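# Open the steel cabinet's lowest drawer fully

## Task

On the desk stands a steel cabinet; draw its lowest drawer out until it is fully open. The task fails if any tool or other loose item reaches the floor, or if the robot topples or finishes leaning. The drawer must stay fully open by itself at the end, not only because the robot holds it.

## Robot and tools

Robot: a Rainbow Robotics RB-Y1 on a wheeled base with two drive wheels and two rear casters, 0.66 m long and 0.58 m wide, front edge 0.10 m ahead of the drive axle. It has a head, two seven-joint arms with parallel grippers, and a folding torso (squat, shift, pitch, yaw). Loose objects may occasionally be nudged by outside pushes.

Frames: the base frame sits on the floor midway between the drive wheels, x forward, y left, z up. The reported chest, left_hand and right_hand are in this frame; a hand point is midway between its finger pads, fingers along its -z, closing along its x. Reported hand positions get less accurate at long reach. The odometry frame is where the base began; base_odometry counts wheel turns only, so wheel slip looks like travel. Heading runs -3.142 to 3.142, left positive.

execute_actions: arguments are "actions" (a list of zero or one action) and optional "cameras" (names from head_camera, left_wrist_camera, right_wrist_camera, all; omitted, null or ["all"] gives every camera, [] gives none). An empty list only reports state and images. An action may contain:
- "base": exactly one relative move from where the base last reported itself: {"translate_m": d}, metres, -3 to 3, forward positive; or {"rotate_rad": d}, radians, -3.2 to 3.2, counter-clockwise positive. No sideways motion. A drive needing over 8.667 s at its top speed is refused.
- "joints": a single object keyed by joint name, each value an absolute target (radians, grippers in metres of pad gap). Both arms and torso share this one object. Ranges: torso_squat_rad 0 to 1.2 (bigger lowers a level chest); torso_shift_rad -0.3 to 0.6 (positive hips forward); torso_pitch_rad -0.2 to 1.4 (positive bows forward); torso_yaw_rad -1.5 to 1.5 (positive left). Per arm: shoulder_pitch -2.356 to 2.356 (negative raises arm forward); left_shoulder_roll_rad 0 to 3.141, right_shoulder_roll_rad -3.141 to 0 (away from body lifts the arm sideways); shoulder_yaw -2.094 to 2.094 (positive swings a bent forearm left on both arms); elbow -2.617 to 0.01 (negative bends); forearm_roll and hand_roll -3.141 to 3.141 and -2.705 to 2.705 (positive counter-clockwise seen from above on a hanging arm); wrist_pitch -1.57 to 1.919 (negative tips hand forward); gripper 0 to 0.1. head_pan_rad -0.523 to 0.523 (left positive), head_tilt_rad -0.35 to 1.57 (positive looks down). Joint names carry left_ or right_ prefixes and the _rad/_m suffix exactly as listed in the schema. Done tolerance is ±0.02 rad, ±0.004 m for grippers.
- "speeds": caps for translate_m (0.05 to 0.4 m/s) or rotate_rad (0.1 to 1.509 rad/s); defaults are the maxima.
- "min_time_s": 0.1 to 8, the shortest duration for each arm and head motion.
Joint top speeds: arm joints 1 rad/s (wrist-area joints 1.5), head 1.5, squat and pitch 0.3, shift 0.15, yaw 0.6, grippers 0.1 m/s. Torso combos must also hold: squat+shift <= 1.52; squat-shift+pitch <= 1.57; shift+0.5pitch-0.4squat <= 0.7; shift+0.3pitch-0.5squat <= 0.39, otherwise the torso stops short with off_target. Any unknown key or value outside range makes the whole call refused with no motion. Unnamed joints may keep pushing toward earlier targets.

wait: "seconds" 0 to 10; nothing new commanded; returns state and images.
zoom_image: "camera" and "region" [x0, y0, x1, y1] in pixels from the top-left, at most 504 by 504, on that camera's latest full image.
read_manual: optional "section" ("licences"); returns licence text only.
finished_scene: "scene" integer; ends the scene irreversibly and reports success. Call it only once the drawer stays open on its own.

Result lines: base_status and joint_status give each motion's outcome. done = reached (for the base, wheels turned the full amount even if slipping). off_target = stopped short and maybe still pushing. contact_stop = torso or arm hit something firm; time_out = took far too long; stopped_with_arm = torso halted because an arm contact-stopped; limit_stop_at_<name> = a built-in limit stopped it, and limit_stop_at_own_body means a self-collision guard acted before touching. After these, the joint holds where it stopped, and one member's contact_stop, time_out or stopped_with_arm halts its whole group (torso, left arm, right arm). "joint command not followed" plus a "cause:" line means an arm's targets were withheld by the arm-collision check (its grippers still move); withheld joints read not_followed and may be retried later. on_its_own lists uncommanded parts; "held at" is a target, not a position. After a stop, first back off the arms in their own action, then the torso. If both hands hold one object and the torso contact-stops immediately with nothing in the way, resend every arm joint at its current reading, then resend the torso.

Avoid: driving into furniture (the base does not stop and may keep pushing; the bent leg can protrude past the front edge and the torso may shove the robot backward unreported); arms hitting or pressing each other, including hands and fingers; heavy loads far forward that tip the robot (each arm handles about 3 kg); torque faults (a 10 s full stop); motor overheating (warning from 65 °C, brake fault at 80 °C); knocking tools off the desk; slams and hard pushes on the drawer. To grip, command a gap at least 0.005 m narrower than the object; off_target is then expected.

Each tool is called after "Emit:" as a command line: name --argument value for each argument, lists and objects as JSON in quotes; but a table of rows of numbers goes row by row, as --pt "numbers of a row", without its own name.

## Session

I'll start by checking the robot's state and what the cameras see.

Emit:
execute_actions --actions '[]'

Scene clock: 0.00 s.
base_odometry: x=+0.000 y=+0.000 heading=+0.000 (m, m, rad; odometry frame)
base_status: not commanded
joint_positions: torso_squat_rad=+0.350 torso_shift_rad=+0.000 torso_pitch_rad=-0.001 torso_yaw_rad=+0.001 left_shoulder_pitch_rad=-0.027 left_shoulder_roll_rad=+0.052 left_shoulder_yaw_rad=+0.011 left_elbow_rad=-0.198 left_forearm_roll_rad=+0.033 left_wrist_pitch_rad=-0.023 left_hand_roll_rad=-0.005 left_gripper_m=+0.100 right_shoulder_pitch_rad=+0.029 right_shoulder_roll_rad=+0.003 right_shoulder_yaw_rad=-0.013 right_elbow_rad=-0.201 right_forearm_roll_rad=-0.012 right_wrist_pitch_rad=-0.024 right_hand_roll_rad=-0.002 right_gripper_m=+0.100 head_pan_rad=-0.001 head_tilt_rad=+0.400
joint_status: not commanded
chest: x=-0.2283 y=+0.0004 z=+1.2474 quat_wxyz=(+1.000, +0.000, +0.000, +0.000) (m; base frame)
left_hand: x=-0.1071 y=+0.2601 z=+0.5734 quat_wxyz=(+0.992, +0.025, -0.124, +0.013) (m; base frame)
right_hand: x=-0.1453 y=-0.2191 z=+0.5671 quat_wxyz=(+0.995, +0.001, -0.099, -0.018) (m; base frame)
pictures: head_camera, left_wrist_camera, right_wrist_camera
Images, in order (width x height): head_camera 896x504, left_wrist_camera 644x364, right_wrist_camera 644x364.

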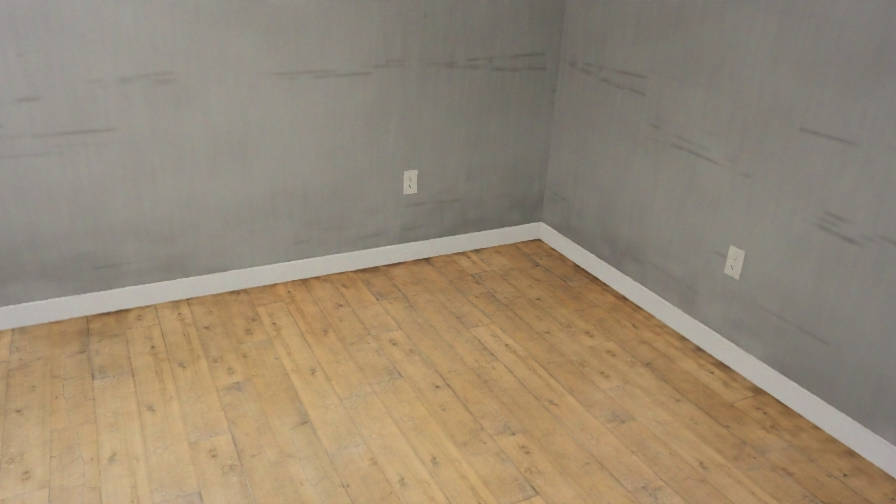

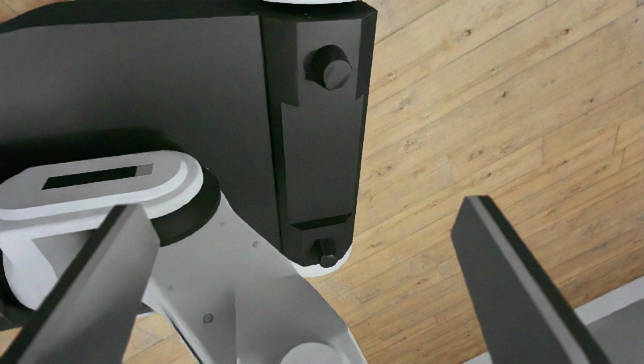

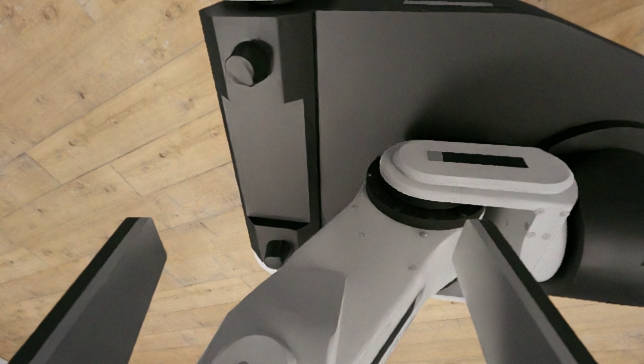

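Emit:
execute_actions --actions '[{"joints": {"head_pan_rad": 0.52, "torso_yaw_rad": 1.0, "head_tilt_rad": 0.3}}]' --cameras '["head_camera"]'

Scene clock: 4.57 s.
base_odometry: x=+0.000 y=+0.000 heading=+0.000 (m, m, rad; odometry frame)
base_status: not commanded
joint_positions: torso_squat_rad=+0.350 torso_shift_rad=+0.000 torso_pitch_rad=-0.001 torso_yaw_rad=+0.778 left_shoulder_pitch_rad=-0.026 left_shoulder_roll_rad=+0.052 left_shoulder_yaw_rad=+0.011 left_elbow_rad=-0.198 left_forearm_roll_rad=+0.033 left_wrist_pitch_rad=-0.023 left_hand_roll_rad=-0.005 left_gripper_m=+0.100 right_shoulder_pitch_rad=+0.029 right_shoulder_roll_rad=+0.003 right_shoulder_yaw_rad=-0.013 right_elbow_rad=-0.201 right_forearm_roll_rad=-0.012 right_wrist_pitch_rad=-0.024 right_hand_roll_rad=-0.002 right_gripper_m=+0.100 head_pan_rad=+0.520 head_tilt_rad=+0.300
joint_status: torso_yaw_rad limit_stop_at_own_body (moved +0.777 of +0.999); the others done
on_its_own: torso_yaw_rad is held at +0.777, not at your +1.000, since a limit_stop_at_own_body
chest: x=-0.2283 y=+0.0004 z=+1.2474 quat_wxyz=(+0.925, +0.000, +0.000, +0.379) (m; base frame)
left_hand: x=-0.3239 y=+0.2700 z=+0.5732 quat_wxyz=(+0.913, +0.069, -0.105, +0.388) (m; base frame)
right_hand: x=-0.0147 y=-0.0980 z=+0.5673 quat_wxyz=(+0.928, +0.038, -0.091, +0.360) (m; base frame)
pictures: head_camera
Images, in order (width x height): head_camera 896x504.

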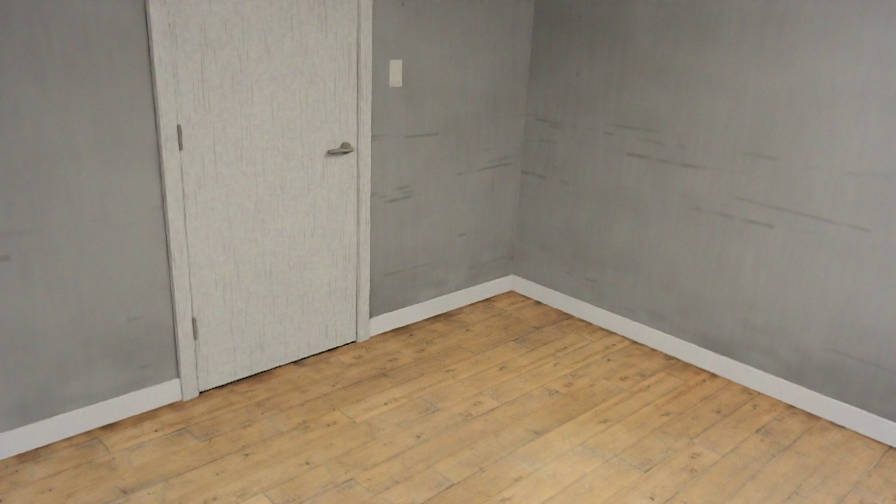

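Emit:
execute_actions --actions '[{"base": {"rotate_rad": -2.5}, "joints": {"head_pan_rad": 0.0, "torso_yaw_rad": 0.0, "head_tilt_rad": 0.35}}]' --cameras '["head_camera"]'

Scene clock: 13.63 s.
base_odometry: x=+0.000 y=+0.000 heading=-2.499 (m, m, rad; odometry frame)
base_status: done
joint_positions: torso_squat_rad=+0.350 torso_shift_rad=+0.000 torso_pitch_rad=-0.001 torso_yaw_rad=+0.000 left_shoulder_pitch_rad=-0.026 left_shoulder_roll_rad=+0.052 left_shoulder_yaw_rad=+0.011 left_elbow_rad=-0.198 left_forearm_roll_rad=+0.033 left_wrist_pitch_rad=-0.023 left_hand_roll_rad=-0.005 left_gripper_m=+0.100 right_shoulder_pitch_rad=+0.029 right_shoulder_roll_rad=+0.003 right_shoulder_yaw_rad=-0.013 right_elbow_rad=-0.201 right_forearm_roll_rad=-0.012 right_wrist_pitch_rad=-0.024 right_hand_roll_rad=-0.002 right_gripper_m=+0.100 head_pan_rad=+0.000 head_tilt_rad=+0.350
joint_status: all done
chest: x=-0.2284 y=+0.0005 z=+1.2474 quat_wxyz=(+1.000, +0.000, +0.000, +0.000) (m; base frame)
left_hand: x=-0.1070 y=+0.2600 z=+0.5734 quat_wxyz=(+0.992, +0.024, -0.124, +0.013) (m; base frame)
right_hand: x=-0.1454 y=-0.2192 z=+0.5671 quat_wxyz=(+0.995, +0.001, -0.099, -0.019) (m; base frame)
pictures: head_camera
Images, in order (width x height): head_camera 896x504.

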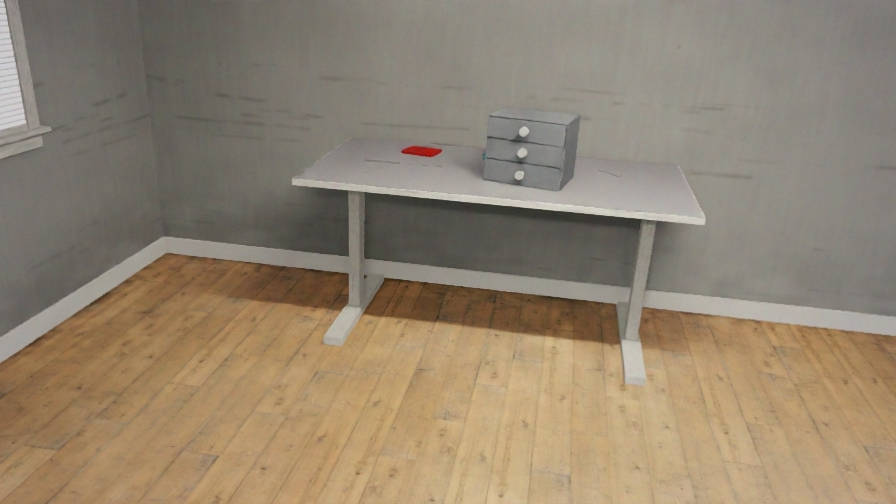

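Emit:
zoom_image --camera "head_camera" --region '[280, 80, 720, 240]'

Region (280, 80, 720, 240) of head_camera's 896x504 image, scaled by 1.145, with more detail than that image has; it fills the top 183 rows of this view, and the rest is white.

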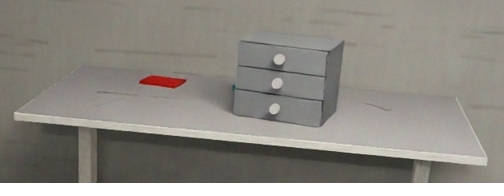

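Emit:
execute_actions --actions '[{"base": {"translate_m": 1.6}, "joints": {"torso_squat_rad": 0.5, "torso_pitch_rad": 0.4, "head_tilt_rad": 0.15, "left_shoulder_pitch_rad": -0.571, "left_shoulder_roll_rad": 0.052, "left_shoulder_yaw_rad": 0.186, "left_elbow_rad": -1.433, "left_forearm_roll_rad": 0.0, "left_wrist_pitch_rad": 0.529, "left_hand_roll_rad": -1.571, "right_shoulder_pitch_rad": -0.4, "right_shoulder_roll_rad": -0.05}, "min_time_s": 2}]'

Scene clock: 77.50 s.
base_odometry: x=-1.281 y=-0.958 heading=-2.499 (m, m, rad; odometry frame)
base_status: done
joint_positions: torso_squat_rad=+0.500 torso_shift_rad=+0.000 torso_pitch_rad=+0.400 torso_yaw_rad=+0.000 left_shoulder_pitch_rad=-0.571 left_shoulder_roll_rad=+0.052 left_shoulder_yaw_rad=+0.186 left_elbow_rad=-1.433 left_forearm_roll_rad=+0.000 left_wrist_pitch_rad=+0.529 left_hand_roll_rad=-1.571 left_gripper_m=+0.100 right_shoulder_pitch_rad=-0.400 right_shoulder_roll_rad=-0.050 right_shoulder_yaw_rad=-0.013 right_elbow_rad=-0.201 right_forearm_roll_rad=-0.012 right_wrist_pitch_rad=-0.024 right_hand_roll_rad=-0.002 right_gripper_m=+0.100 head_pan_rad=+0.000 head_tilt_rad=+0.150
joint_status: all done
chest: x=-0.1075 y=+0.0004 z=+1.1798 quat_wxyz=(+0.980, +0.000, +0.199, +0.000) (m; base frame)
left_hand: x=+0.4496 y=+0.2201 z=+0.8398 quat_wxyz=(+0.612, +0.353, -0.354, -0.613) (m; base frame)
right_hand: x=+0.0118 y=-0.2254 z=+0.4938 quat_wxyz=(+0.993, -0.004, -0.102, +0.054) (m; base frame)
pictures: head_camera, left_wrist_camera, right_wrist_camera
Images, in order (width x height): head_camera 896x504, left_wrist_camera 644x364, right_wrist_camera 644x364.

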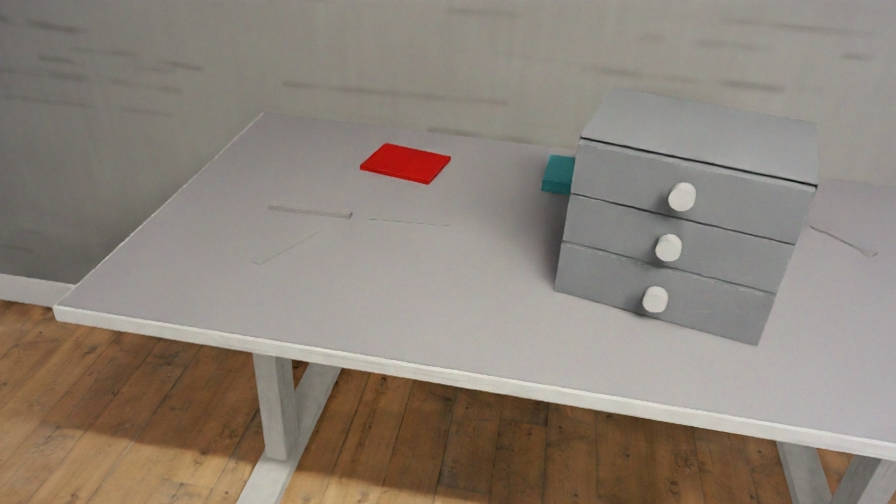

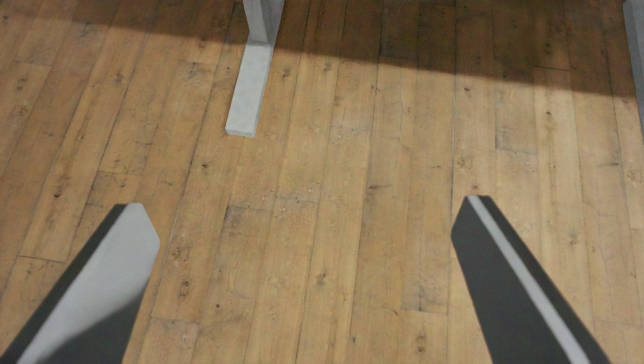

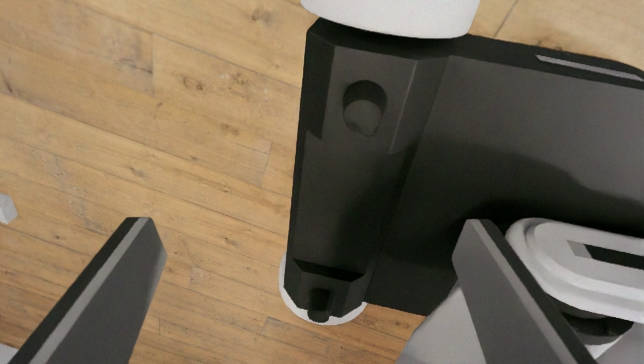

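Emit:
execute_actions --actions '[{"base": {"rotate_rad": -0.43}, "joints": {"head_tilt_rad": 0.25}}]' --cameras '["head_camera", "left_wrist_camera"]'

Scene clock: 119.77 s.
base_odometry: x=-1.281 y=-0.958 heading=-2.929 (m, m, rad; odometry frame)
base_status: done
joint_positions: torso_squat_rad=+0.500 torso_shift_rad=+0.000 torso_pitch_rad=+0.400 torso_yaw_rad=+0.000 left_shoulder_pitch_rad=-0.571 left_shoulder_roll_rad=+0.052 left_shoulder_yaw_rad=+0.186 left_elbow_rad=-1.433 left_forearm_roll_rad=+0.000 left_wrist_pitch_rad=+0.529 left_hand_roll_rad=-1.571 left_gripper_m=+0.100 right_shoulder_pitch_rad=-0.400 right_shoulder_roll_rad=-0.050 right_shoulder_yaw_rad=-0.013 right_elbow_rad=-0.201 right_forearm_roll_rad=-0.012 right_wrist_pitch_rad=-0.024 right_hand_roll_rad=-0.002 right_gripper_m=+0.100 head_pan_rad=+0.000 head_tilt_rad=+0.250
joint_status: all done
chest: x=-0.1075 y=+0.0004 z=+1.1798 quat_wxyz=(+0.980, +0.000, +0.199, +0.000) (m; base frame)
left_hand: x=+0.4496 y=+0.2201 z=+0.8398 quat_wxyz=(+0.612, +0.353, -0.354, -0.613) (m; base frame)
right_hand: x=+0.0118 y=-0.2255 z=+0.4938 quat_wxyz=(+0.993, -0.004, -0.102, +0.054) (m; base frame)
pictures: head_camera, left_wrist_camera
Images, in order (width x height): head_camera 896x504, left_wrist_camera 644x364.

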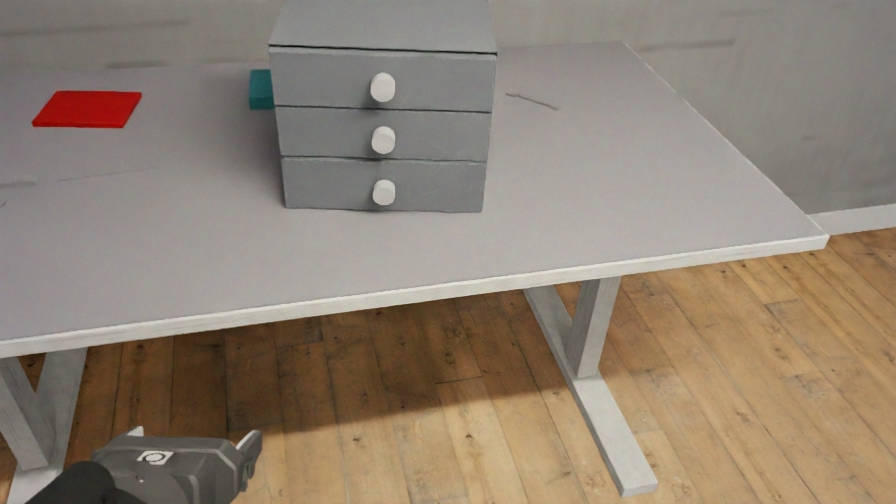

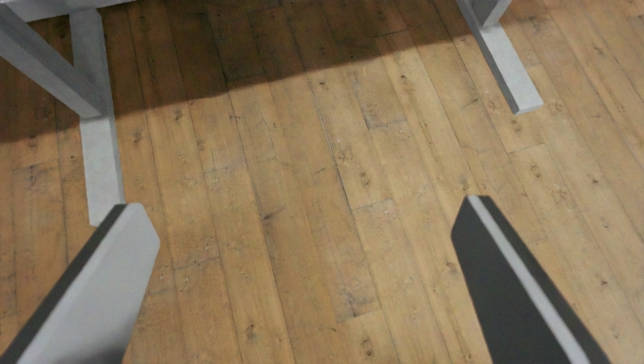

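Emit:
execute_actions --actions '[{"base": {"translate_m": 0.33}, "joints": {"torso_squat_rad": 0.37, "head_tilt_rad": 0.5, "left_shoulder_pitch_rad": -0.8105, "left_shoulder_roll_rad": 0.1445, "left_shoulder_yaw_rad": -0.5057, "left_elbow_rad": -1.0922, "left_forearm_roll_rad": -0.683, "left_wrist_pitch_rad": 0.679, "left_hand_roll_rad": -0.349}}]' --cameras '["head_camera", "left_wrist_camera"]'

Scene clock: 215.13 s.
base_odometry: x=-1.604 y=-1.028 heading=-2.928 (m, m, rad; odometry frame)
base_status: done
joint_positions: torso_squat_rad=+0.370 torso_shift_rad=+0.000 torso_pitch_rad=+0.400 torso_yaw_rad=+0.000 left_shoulder_pitch_rad=-0.810 left_shoulder_roll_rad=+0.144 left_shoulder_yaw_rad=-0.505 left_elbow_rad=-1.092 left_forearm_roll_rad=-0.683 left_wrist_pitch_rad=+0.679 left_hand_roll_rad=-0.349 left_gripper_m=+0.100 right_shoulder_pitch_rad=-0.400 right_shoulder_roll_rad=-0.050 right_shoulder_yaw_rad=-0.013 right_elbow_rad=-0.201 right_forearm_roll_rad=-0.012 right_wrist_pitch_rad=-0.024 right_hand_roll_rad=-0.002 right_gripper_m=+0.100 head_pan_rad=+0.000 head_tilt_rad=+0.500
joint_status: all done
chest: x=-0.1075 y=+0.0004 z=+1.2181 quat_wxyz=(+0.980, +0.000, +0.199, +0.000) (m; base frame)
left_hand: x=+0.4500 y=+0.0698 z=+0.8482 quat_wxyz=(+0.612, +0.353, -0.354, -0.612) (m; base frame)
right_hand: x=+0.0118 y=-0.2255 z=+0.5322 quat_wxyz=(+0.993, -0.004, -0.102, +0.054) (m; base frame)
pictures: head_camera, left_wrist_camera
Images, in order (width x height): head_camera 896x504, left_wrist_camera 644x364.

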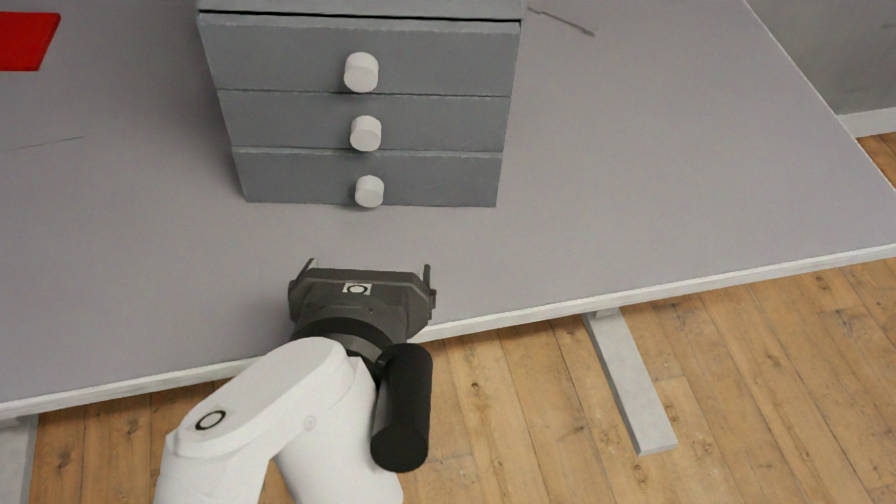

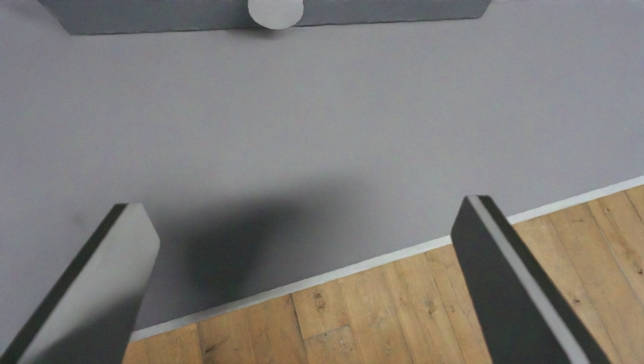

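Emit:
execute_actions --actions '[{"base": {"translate_m": 0.10}, "joints": {"torso_squat_rad": 0.515, "torso_yaw_rad": 0.025, "head_tilt_rad": 0.55}}]' --cameras '["head_camera", "left_wrist_camera"]'

Scene clock: 243.50 s.
base_odometry: x=-1.702 y=-1.049 heading=-2.928 (m, m, rad; odometry frame)
base_status: done
joint_positions: torso_squat_rad=+0.515 torso_shift_rad=+0.000 torso_pitch_rad=+0.400 torso_yaw_rad=+0.025 left_shoulder_pitch_rad=-0.810 left_shoulder_roll_rad=+0.144 left_shoulder_yaw_rad=-0.505 left_elbow_rad=-1.092 left_forearm_roll_rad=-0.683 left_wrist_pitch_rad=+0.679 left_hand_roll_rad=-0.349 left_gripper_m=+0.100 right_shoulder_pitch_rad=-0.400 right_shoulder_roll_rad=-0.050 right_shoulder_yaw_rad=-0.013 right_elbow_rad=-0.201 right_forearm_roll_rad=-0.012 right_wrist_pitch_rad=-0.024 right_hand_roll_rad=-0.002 right_gripper_m=+0.100 head_pan_rad=+0.000 head_tilt_rad=+0.550
joint_status: all done
chest: x=-0.1075 y=+0.0004 z=+1.1747 quat_wxyz=(+0.980, +0.003, +0.199, +0.012) (m; base frame)
left_hand: x=+0.4482 y=+0.0861 z=+0.8056 quat_wxyz=(+0.618, +0.360, -0.347, -0.607) (m; base frame)
right_hand: x=+0.0169 y=-0.2160 z=+0.4866 quat_wxyz=(+0.993, +0.002, -0.102, +0.065) (m; base frame)
pictures: head_camera, left_wrist_camera
Images, in order (width x height): head_camera 896x504, left_wrist_camera 644x364.

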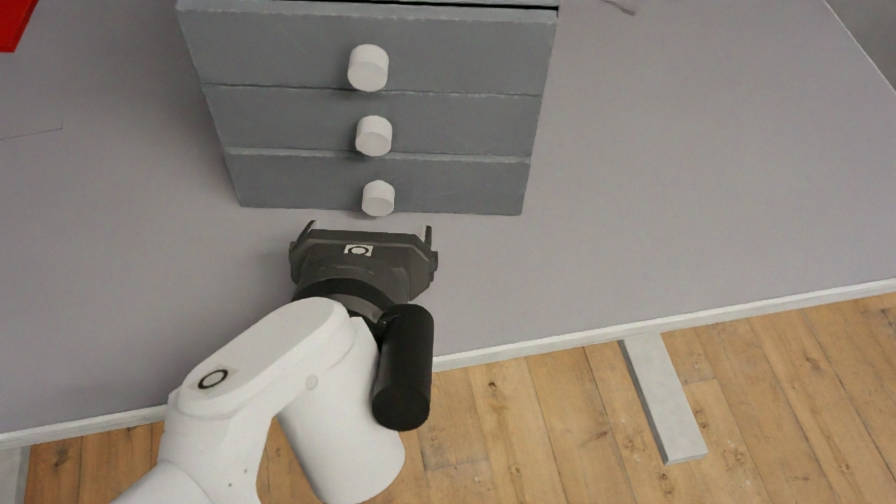

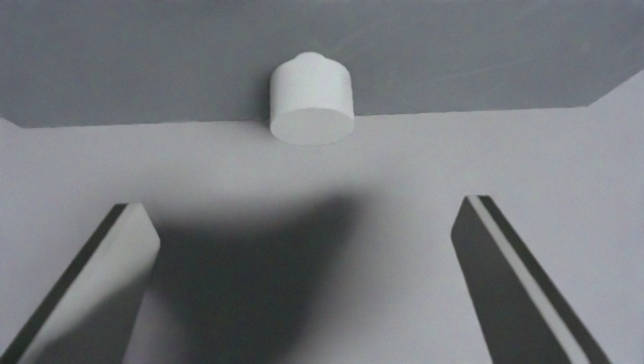

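Emit:
execute_actions --actions '[{"base": {"translate_m": 0.058}, "joints": {"torso_squat_rad": 0.556, "left_gripper_m": 0.065}}]' --cameras '["head_camera", "left_wrist_camera"]'

Scene clock: 263.37 s.
base_odometry: x=-1.759 y=-1.061 heading=-2.928 (m, m, rad; odometry frame)
base_status: done
joint_positions: torso_squat_rad=+0.556 torso_shift_rad=+0.000 torso_pitch_rad=+0.400 torso_yaw_rad=+0.025 left_shoulder_pitch_rad=-0.810 left_shoulder_roll_rad=+0.144 left_shoulder_yaw_rad=-0.505 left_elbow_rad=-1.092 left_forearm_roll_rad=-0.683 left_wrist_pitch_rad=+0.679 left_hand_roll_rad=-0.349 left_gripper_m=+0.065 right_shoulder_pitch_rad=-0.400 right_shoulder_roll_rad=-0.050 right_shoulder_yaw_rad=-0.013 right_elbow_rad=-0.201 right_forearm_roll_rad=-0.012 right_wrist_pitch_rad=-0.024 right_hand_roll_rad=-0.002 right_gripper_m=+0.100 head_pan_rad=+0.000 head_tilt_rad=+0.550
joint_status: all done
chest: x=-0.1075 y=+0.0004 z=+1.1601 quat_wxyz=(+0.980, +0.003, +0.199, +0.012) (m; base frame)
left_hand: x=+0.4482 y=+0.0861 z=+0.7909 quat_wxyz=(+0.618, +0.360, -0.347, -0.607) (m; base frame)
right_hand: x=+0.0169 y=-0.2161 z=+0.4719 quat_wxyz=(+0.993, +0.002, -0.102, +0.065) (m; base frame)
pictures: head_camera, left_wrist_camera
Images, in order (width x height): head_camera 896x504, left_wrist_camera 644x364.

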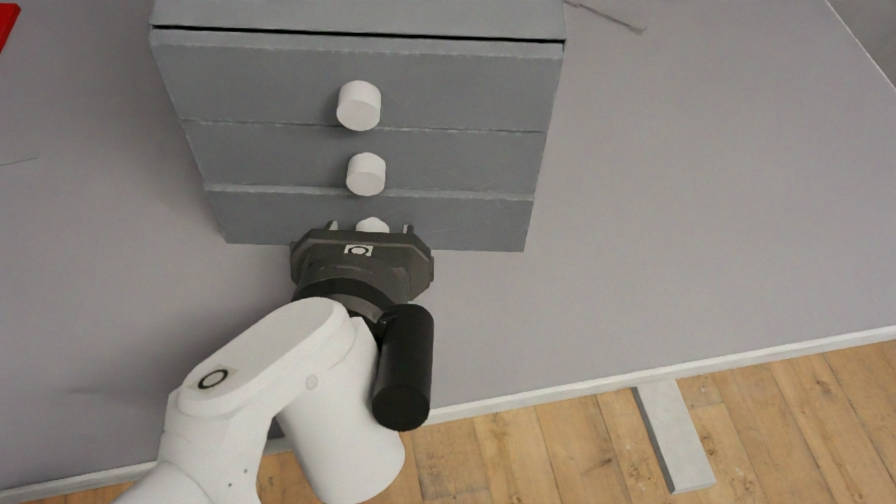

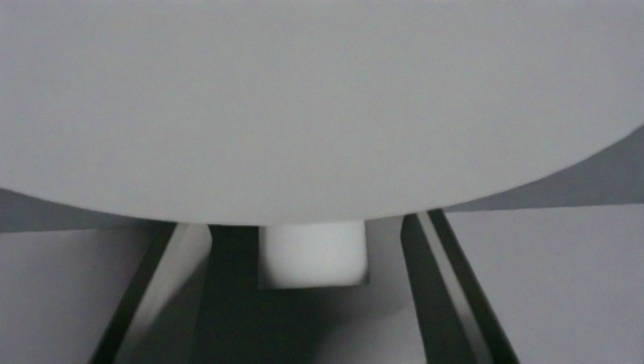

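Emit:
execute_actions --actions '[{"joints": {"left_gripper_m": 0.015}}]' --cameras '["left_wrist_camera"]'

Scene clock: 267.40 s.
base_odometry: x=-1.759 y=-1.061 heading=-2.928 (m, m, rad; odometry frame)
base_status: not commanded
joint_positions: torso_squat_rad=+0.556 torso_shift_rad=+0.000 torso_pitch_rad=+0.400 torso_yaw_rad=+0.025 left_shoulder_pitch_rad=-0.811 left_shoulder_roll_rad=+0.144 left_shoulder_yaw_rad=-0.506 left_elbow_rad=-1.092 left_forearm_roll_rad=-0.683 left_wrist_pitch_rad=+0.679 left_hand_roll_rad=-0.349 left_gripper_m=+0.032 right_shoulder_pitch_rad=-0.400 right_shoulder_roll_rad=-0.050 right_shoulder_yaw_rad=-0.013 right_elbow_rad=-0.201 right_forearm_roll_rad=-0.012 right_wrist_pitch_rad=-0.024 right_hand_roll_rad=-0.002 right_gripper_m=+0.100 head_pan_rad=+0.000 head_tilt_rad=+0.550
joint_status: left_gripper_m off_target (ended at +0.032, target +0.015)
chest: x=-0.1075 y=+0.0003 z=+1.1601 quat_wxyz=(+0.980, +0.003, +0.199, +0.012) (m; base frame)
left_hand: x=+0.4481 y=+0.0851 z=+0.7911 quat_wxyz=(+0.617, +0.360, -0.347, -0.607) (m; base frame)
right_hand: x=+0.0169 y=-0.2161 z=+0.4719 quat_wxyz=(+0.993, +0.002, -0.102, +0.065) (m; base frame)
pictures: left_wrist_camera
Images, in order (width x height): left_wrist_camera 644x364.

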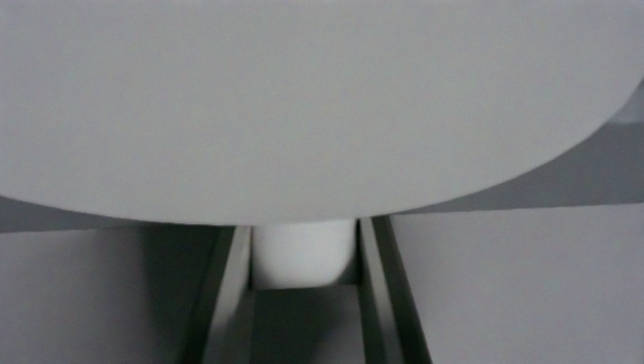

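Emit:
execute_actions --actions '[{"base": {"translate_m": -0.12}, "speeds": {"translate_m": 0.1}}]' --cameras '["head_camera", "left_wrist_camera"]'

Scene clock: 271.10 s.
base_odometry: x=-1.641 y=-1.036 heading=-2.928 (m, m, rad; odometry frame)
base_status: done
joint_positions: torso_squat_rad=+0.556 torso_shift_rad=+0.000 torso_pitch_rad=+0.400 torso_yaw_rad=+0.024 left_shoulder_pitch_rad=-0.811 left_shoulder_roll_rad=+0.142 left_shoulder_yaw_rad=-0.507 left_elbow_rad=-1.093 left_forearm_roll_rad=-0.683 left_wrist_pitch_rad=+0.678 left_hand_roll_rad=-0.349 left_gripper_m=+0.032 right_shoulder_pitch_rad=-0.400 right_shoulder_roll_rad=-0.050 right_shoulder_yaw_rad=-0.013 right_elbow_rad=-0.201 right_forearm_roll_rad=-0.012 right_wrist_pitch_rad=-0.024 right_hand_roll_rad=-0.002 right_gripper_m=+0.100 head_pan_rad=+0.000 head_tilt_rad=+0.550
joint_status: not commanded
chest: x=-0.1075 y=+0.0002 z=+1.1601 quat_wxyz=(+0.980, +0.003, +0.199, +0.012) (m; base frame)
left_hand: x=+0.4478 y=+0.0829 z=+0.7913 quat_wxyz=(+0.617, +0.359, -0.348, -0.608) (m; base frame)
right_hand: x=+0.0167 y=-0.2163 z=+0.4719 quat_wxyz=(+0.993, +0.002, -0.102, +0.065) (m; base frame)
pictures: head_camera, left_wrist_camera
Images, in order (width x height): head_camera 896x504, left_wrist_camera 644x364.

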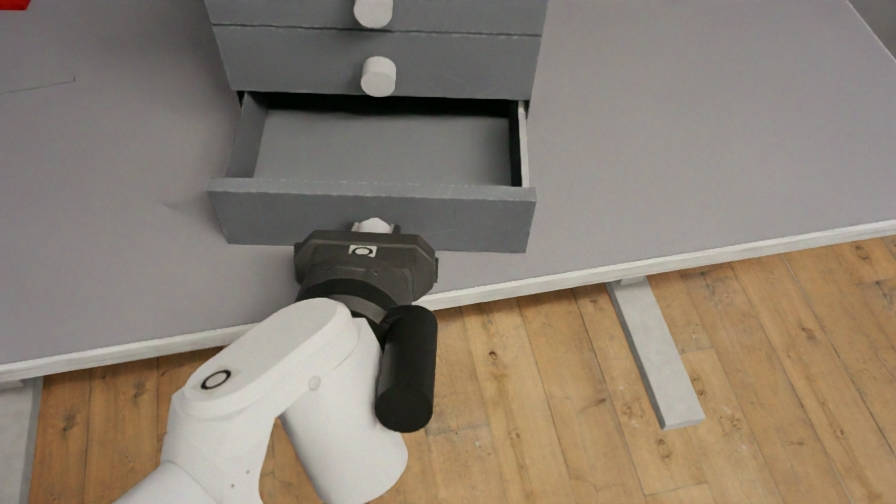

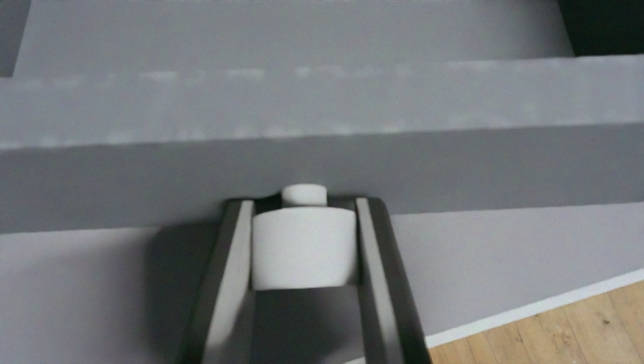

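Emit:
execute_actions --actions '[{"base": {"translate_m": -0.05}, "speeds": {"translate_m": 0.06}, "joints": {"torso_yaw_rad": 0.016, "head_tilt_rad": 0.45}}]' --cameras '["head_camera", "left_wrist_camera"]'

Scene clock: 281.47 s.
base_odometry: x=-1.592 y=-1.025 heading=-2.928 (m, m, rad; odometry frame)
base_status: done
joint_positions: torso_squat_rad=+0.556 torso_shift_rad=+0.000 torso_pitch_rad=+0.400 torso_yaw_rad=+0.016 left_shoulder_pitch_rad=-0.811 left_shoulder_roll_rad=+0.144 left_shoulder_yaw_rad=-0.506 left_elbow_rad=-1.092 left_forearm_roll_rad=-0.683 left_wrist_pitch_rad=+0.679 left_hand_roll_rad=-0.349 left_gripper_m=+0.032 right_shoulder_pitch_rad=-0.400 right_shoulder_roll_rad=-0.050 right_shoulder_yaw_rad=-0.013 right_elbow_rad=-0.201 right_forearm_roll_rad=-0.012 right_wrist_pitch_rad=-0.024 right_hand_roll_rad=-0.002 right_gripper_m=+0.100 head_pan_rad=+0.000 head_tilt_rad=+0.450
joint_status: all done
chest: x=-0.1076 y=+0.0003 z=+1.1601 quat_wxyz=(+0.980, +0.002, +0.199, +0.008) (m; base frame)
left_hand: x=+0.4488 y=+0.0795 z=+0.7908 quat_wxyz=(+0.616, +0.358, -0.350, -0.609) (m; base frame)
right_hand: x=+0.0150 y=-0.2195 z=+0.4727 quat_wxyz=(+0.993, +0.000, -0.102, +0.061) (m; base frame)
pictures: head_camera, left_wrist_camera
Images, in order (width x height): head_camera 896x504, left_wrist_camera 644x364.

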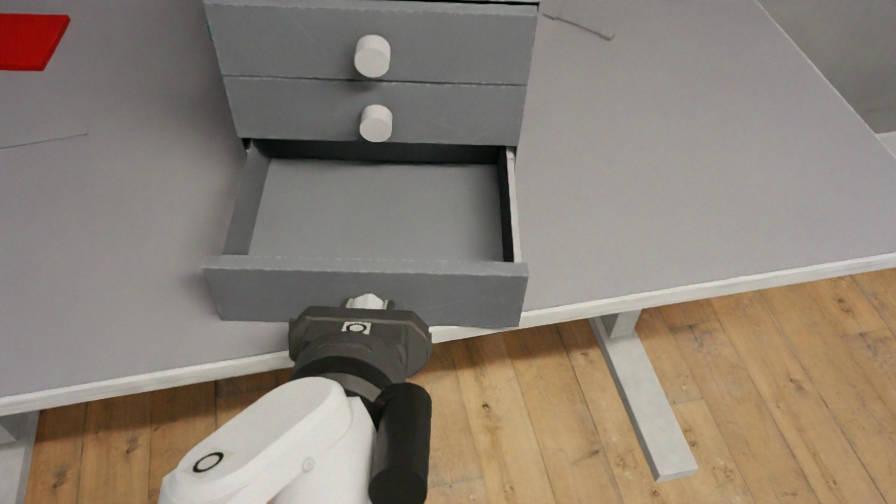

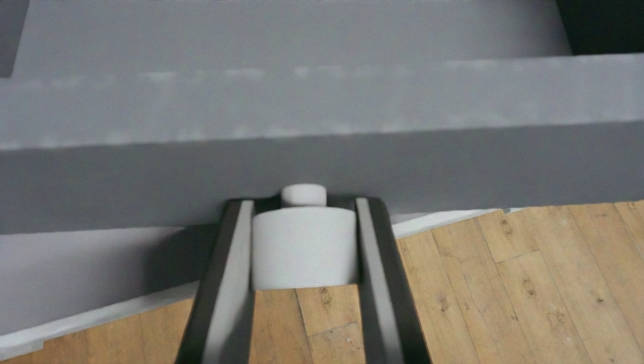

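Emit:
execute_actions --actions '[{"base": {"translate_m": -0.03}, "speeds": {"translate_m": 0.05}, "joints": {"torso_yaw_rad": 0.014}}]' --cameras '["head_camera", "left_wrist_camera"]'

Scene clock: 288.47 s.
base_odometry: x=-1.563 y=-1.019 heading=-2.927 (m, m, rad; odometry frame)
base_status: done
joint_positions: torso_squat_rad=+0.556 torso_shift_rad=+0.000 torso_pitch_rad=+0.400 torso_yaw_rad=+0.014 left_shoulder_pitch_rad=-0.812 left_shoulder_roll_rad=+0.144 left_shoulder_yaw_rad=-0.506 left_elbow_rad=-1.093 left_forearm_roll_rad=-0.683 left_wrist_pitch_rad=+0.679 left_hand_roll_rad=-0.349 left_gripper_m=+0.032 right_shoulder_pitch_rad=-0.400 right_shoulder_roll_rad=-0.050 right_shoulder_yaw_rad=-0.013 right_elbow_rad=-0.201 right_forearm_roll_rad=-0.012 right_wrist_pitch_rad=-0.024 right_hand_roll_rad=-0.002 right_gripper_m=+0.100 head_pan_rad=+0.000 head_tilt_rad=+0.450
joint_status: all done
chest: x=-0.1074 y=+0.0003 z=+1.1600 quat_wxyz=(+0.980, +0.001, +0.199, +0.007) (m; base frame)
left_hand: x=+0.4497 y=+0.0783 z=+0.7914 quat_wxyz=(+0.615, +0.358, -0.351, -0.609) (m; base frame)
right_hand: x=+0.0146 y=-0.2203 z=+0.4728 quat_wxyz=(+0.993, -0.001, -0.102, +0.060) (m; base frame)
pictures: head_camera, left_wrist_camera
Images, in order (width x height): head_camera 896x504, left_wrist_camera 644x364.

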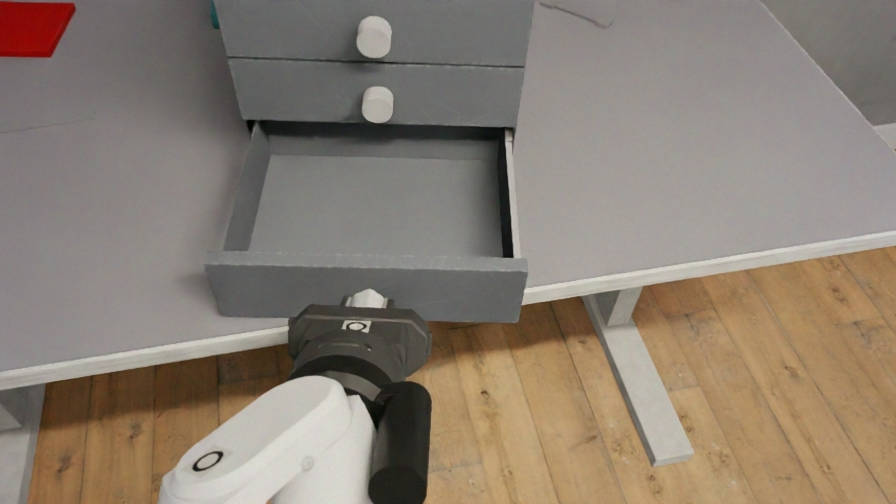

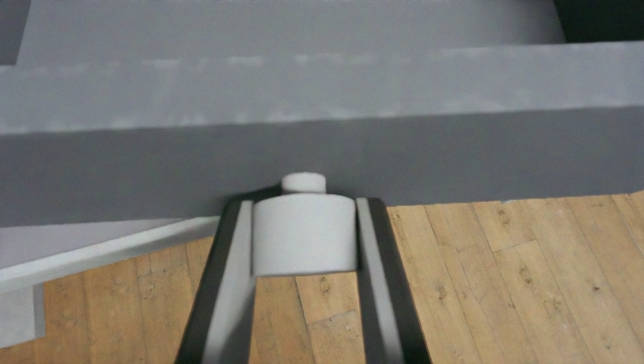

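Emit:
execute_actions --actions '[{"joints": {"left_gripper_m": 0.07}}]' --cameras '["head_camera", "left_wrist_camera"]'

Emit:
execute_actions --actions '[{"base": {"translate_m": -0.08}}]' --cameras '["head_camera", "left_wrist_camera"]'

Scene clock: 292.17 s.
base_odometry: x=-1.563 y=-1.019 heading=-2.927 (m, m, rad; odometry frame)
base_status: not commanded
joint_positions: torso_squat_rad=+0.556 torso_shift_rad=+0.000 torso_pitch_rad=+0.400 torso_yaw_rad=+0.014 left_shoulder_pitch_rad=-0.811 left_shoulder_roll_rad=+0.144 left_shoulder_yaw_rad=-0.506 left_elbow_rad=-1.092 left_forearm_roll_rad=-0.683 left_wrist_pitch_rad=+0.679 left_hand_roll_rad=-0.349 left_gripper_m=+0.070 right_shoulder_pitch_rad=-0.400 right_shoulder_roll_rad=-0.050 right_shoulder_yaw_rad=-0.013 right_elbow_rad=-0.201 right_forearm_roll_rad=-0.012 right_wrist_pitch_rad=-0.024 right_hand_roll_rad=-0.002 right_gripper_m=+0.100 head_pan_rad=+0.000 head_tilt_rad=+0.450
joint_status: all done
chest: x=-0.1075 y=+0.0003 z=+1.1601 quat_wxyz=(+0.980, +0.001, +0.199, +0.007) (m; base frame)
left_hand: x=+0.4492 y=+0.0787 z=+0.7908 quat_wxyz=(+0.615, +0.357, -0.350, -0.609) (m; base frame)
right_hand: x=+0.0146 y=-0.2203 z=+0.4729 quat_wxyz=(+0.993, -0.001, -0.102, +0.060) (m; base frame)
pictures: head_camera, left_wrist_camera
Images, in order (width x height): head_camera 896x504, left_wrist_camera 644x364.

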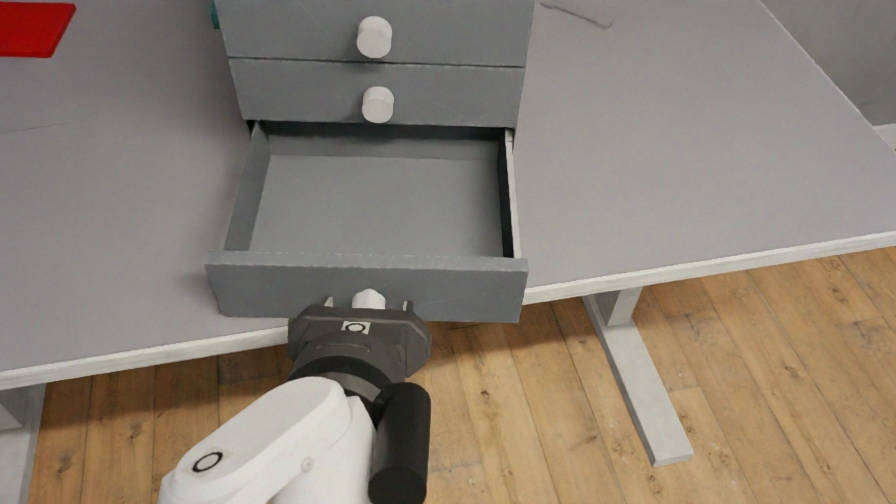

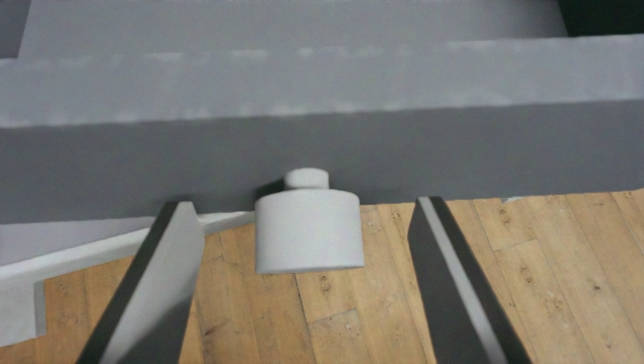

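Scene clock: 293.40 s.
base_odometry: x=-1.485 y=-1.002 heading=-2.927 (m, m, rad; odometry frame)
base_status: done
joint_positions: torso_squat_rad=+0.556 torso_shift_rad=+0.000 torso_pitch_rad=+0.400 torso_yaw_rad=+0.014 left_shoulder_pitch_rad=-0.810 left_shoulder_roll_rad=+0.144 left_shoulder_yaw_rad=-0.506 left_elbow_rad=-1.092 left_forearm_roll_rad=-0.683 left_wrist_pitch_rad=+0.679 left_hand_roll_rad=-0.349 left_gripper_m=+0.070 right_shoulder_pitch_rad=-0.400 right_shoulder_roll_rad=-0.050 right_shoulder_yaw_rad=-0.013 right_elbow_rad=-0.201 right_forearm_roll_rad=-0.012 right_wrist_pitch_rad=-0.024 right_hand_roll_rad=-0.002 right_gripper_m=+0.100 head_pan_rad=+0.000 head_tilt_rad=+0.450
joint_status: not commanded
chest: x=-0.1076 y=+0.0003 z=+1.1601 quat_wxyz=(+0.980, +0.001, +0.199, +0.007) (m; base frame)
left_hand: x=+0.4490 y=+0.0788 z=+0.7907 quat_wxyz=(+0.615, +0.357, -0.350, -0.609) (m; base frame)
right_hand: x=+0.0146 y=-0.2203 z=+0.4729 quat_wxyz=(+0.993, -0.001, -0.102, +0.060) (m; base frame)
pictures: head_camera, left_wrist_camera
Images, in order (width x height): head_camera 896x504, left_wrist_camera 644x364.

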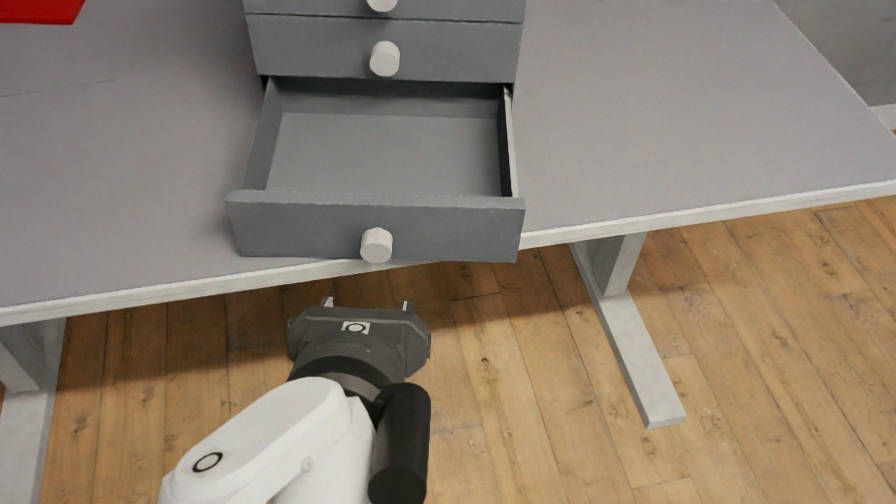

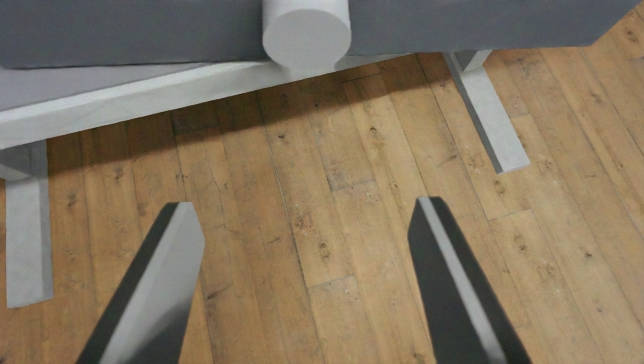

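The drawer reached its end stop and stayed open after I let go, so I'm ending scene 1.

Emit:
finished_scene --scene 1

The scene is finished: the task was done.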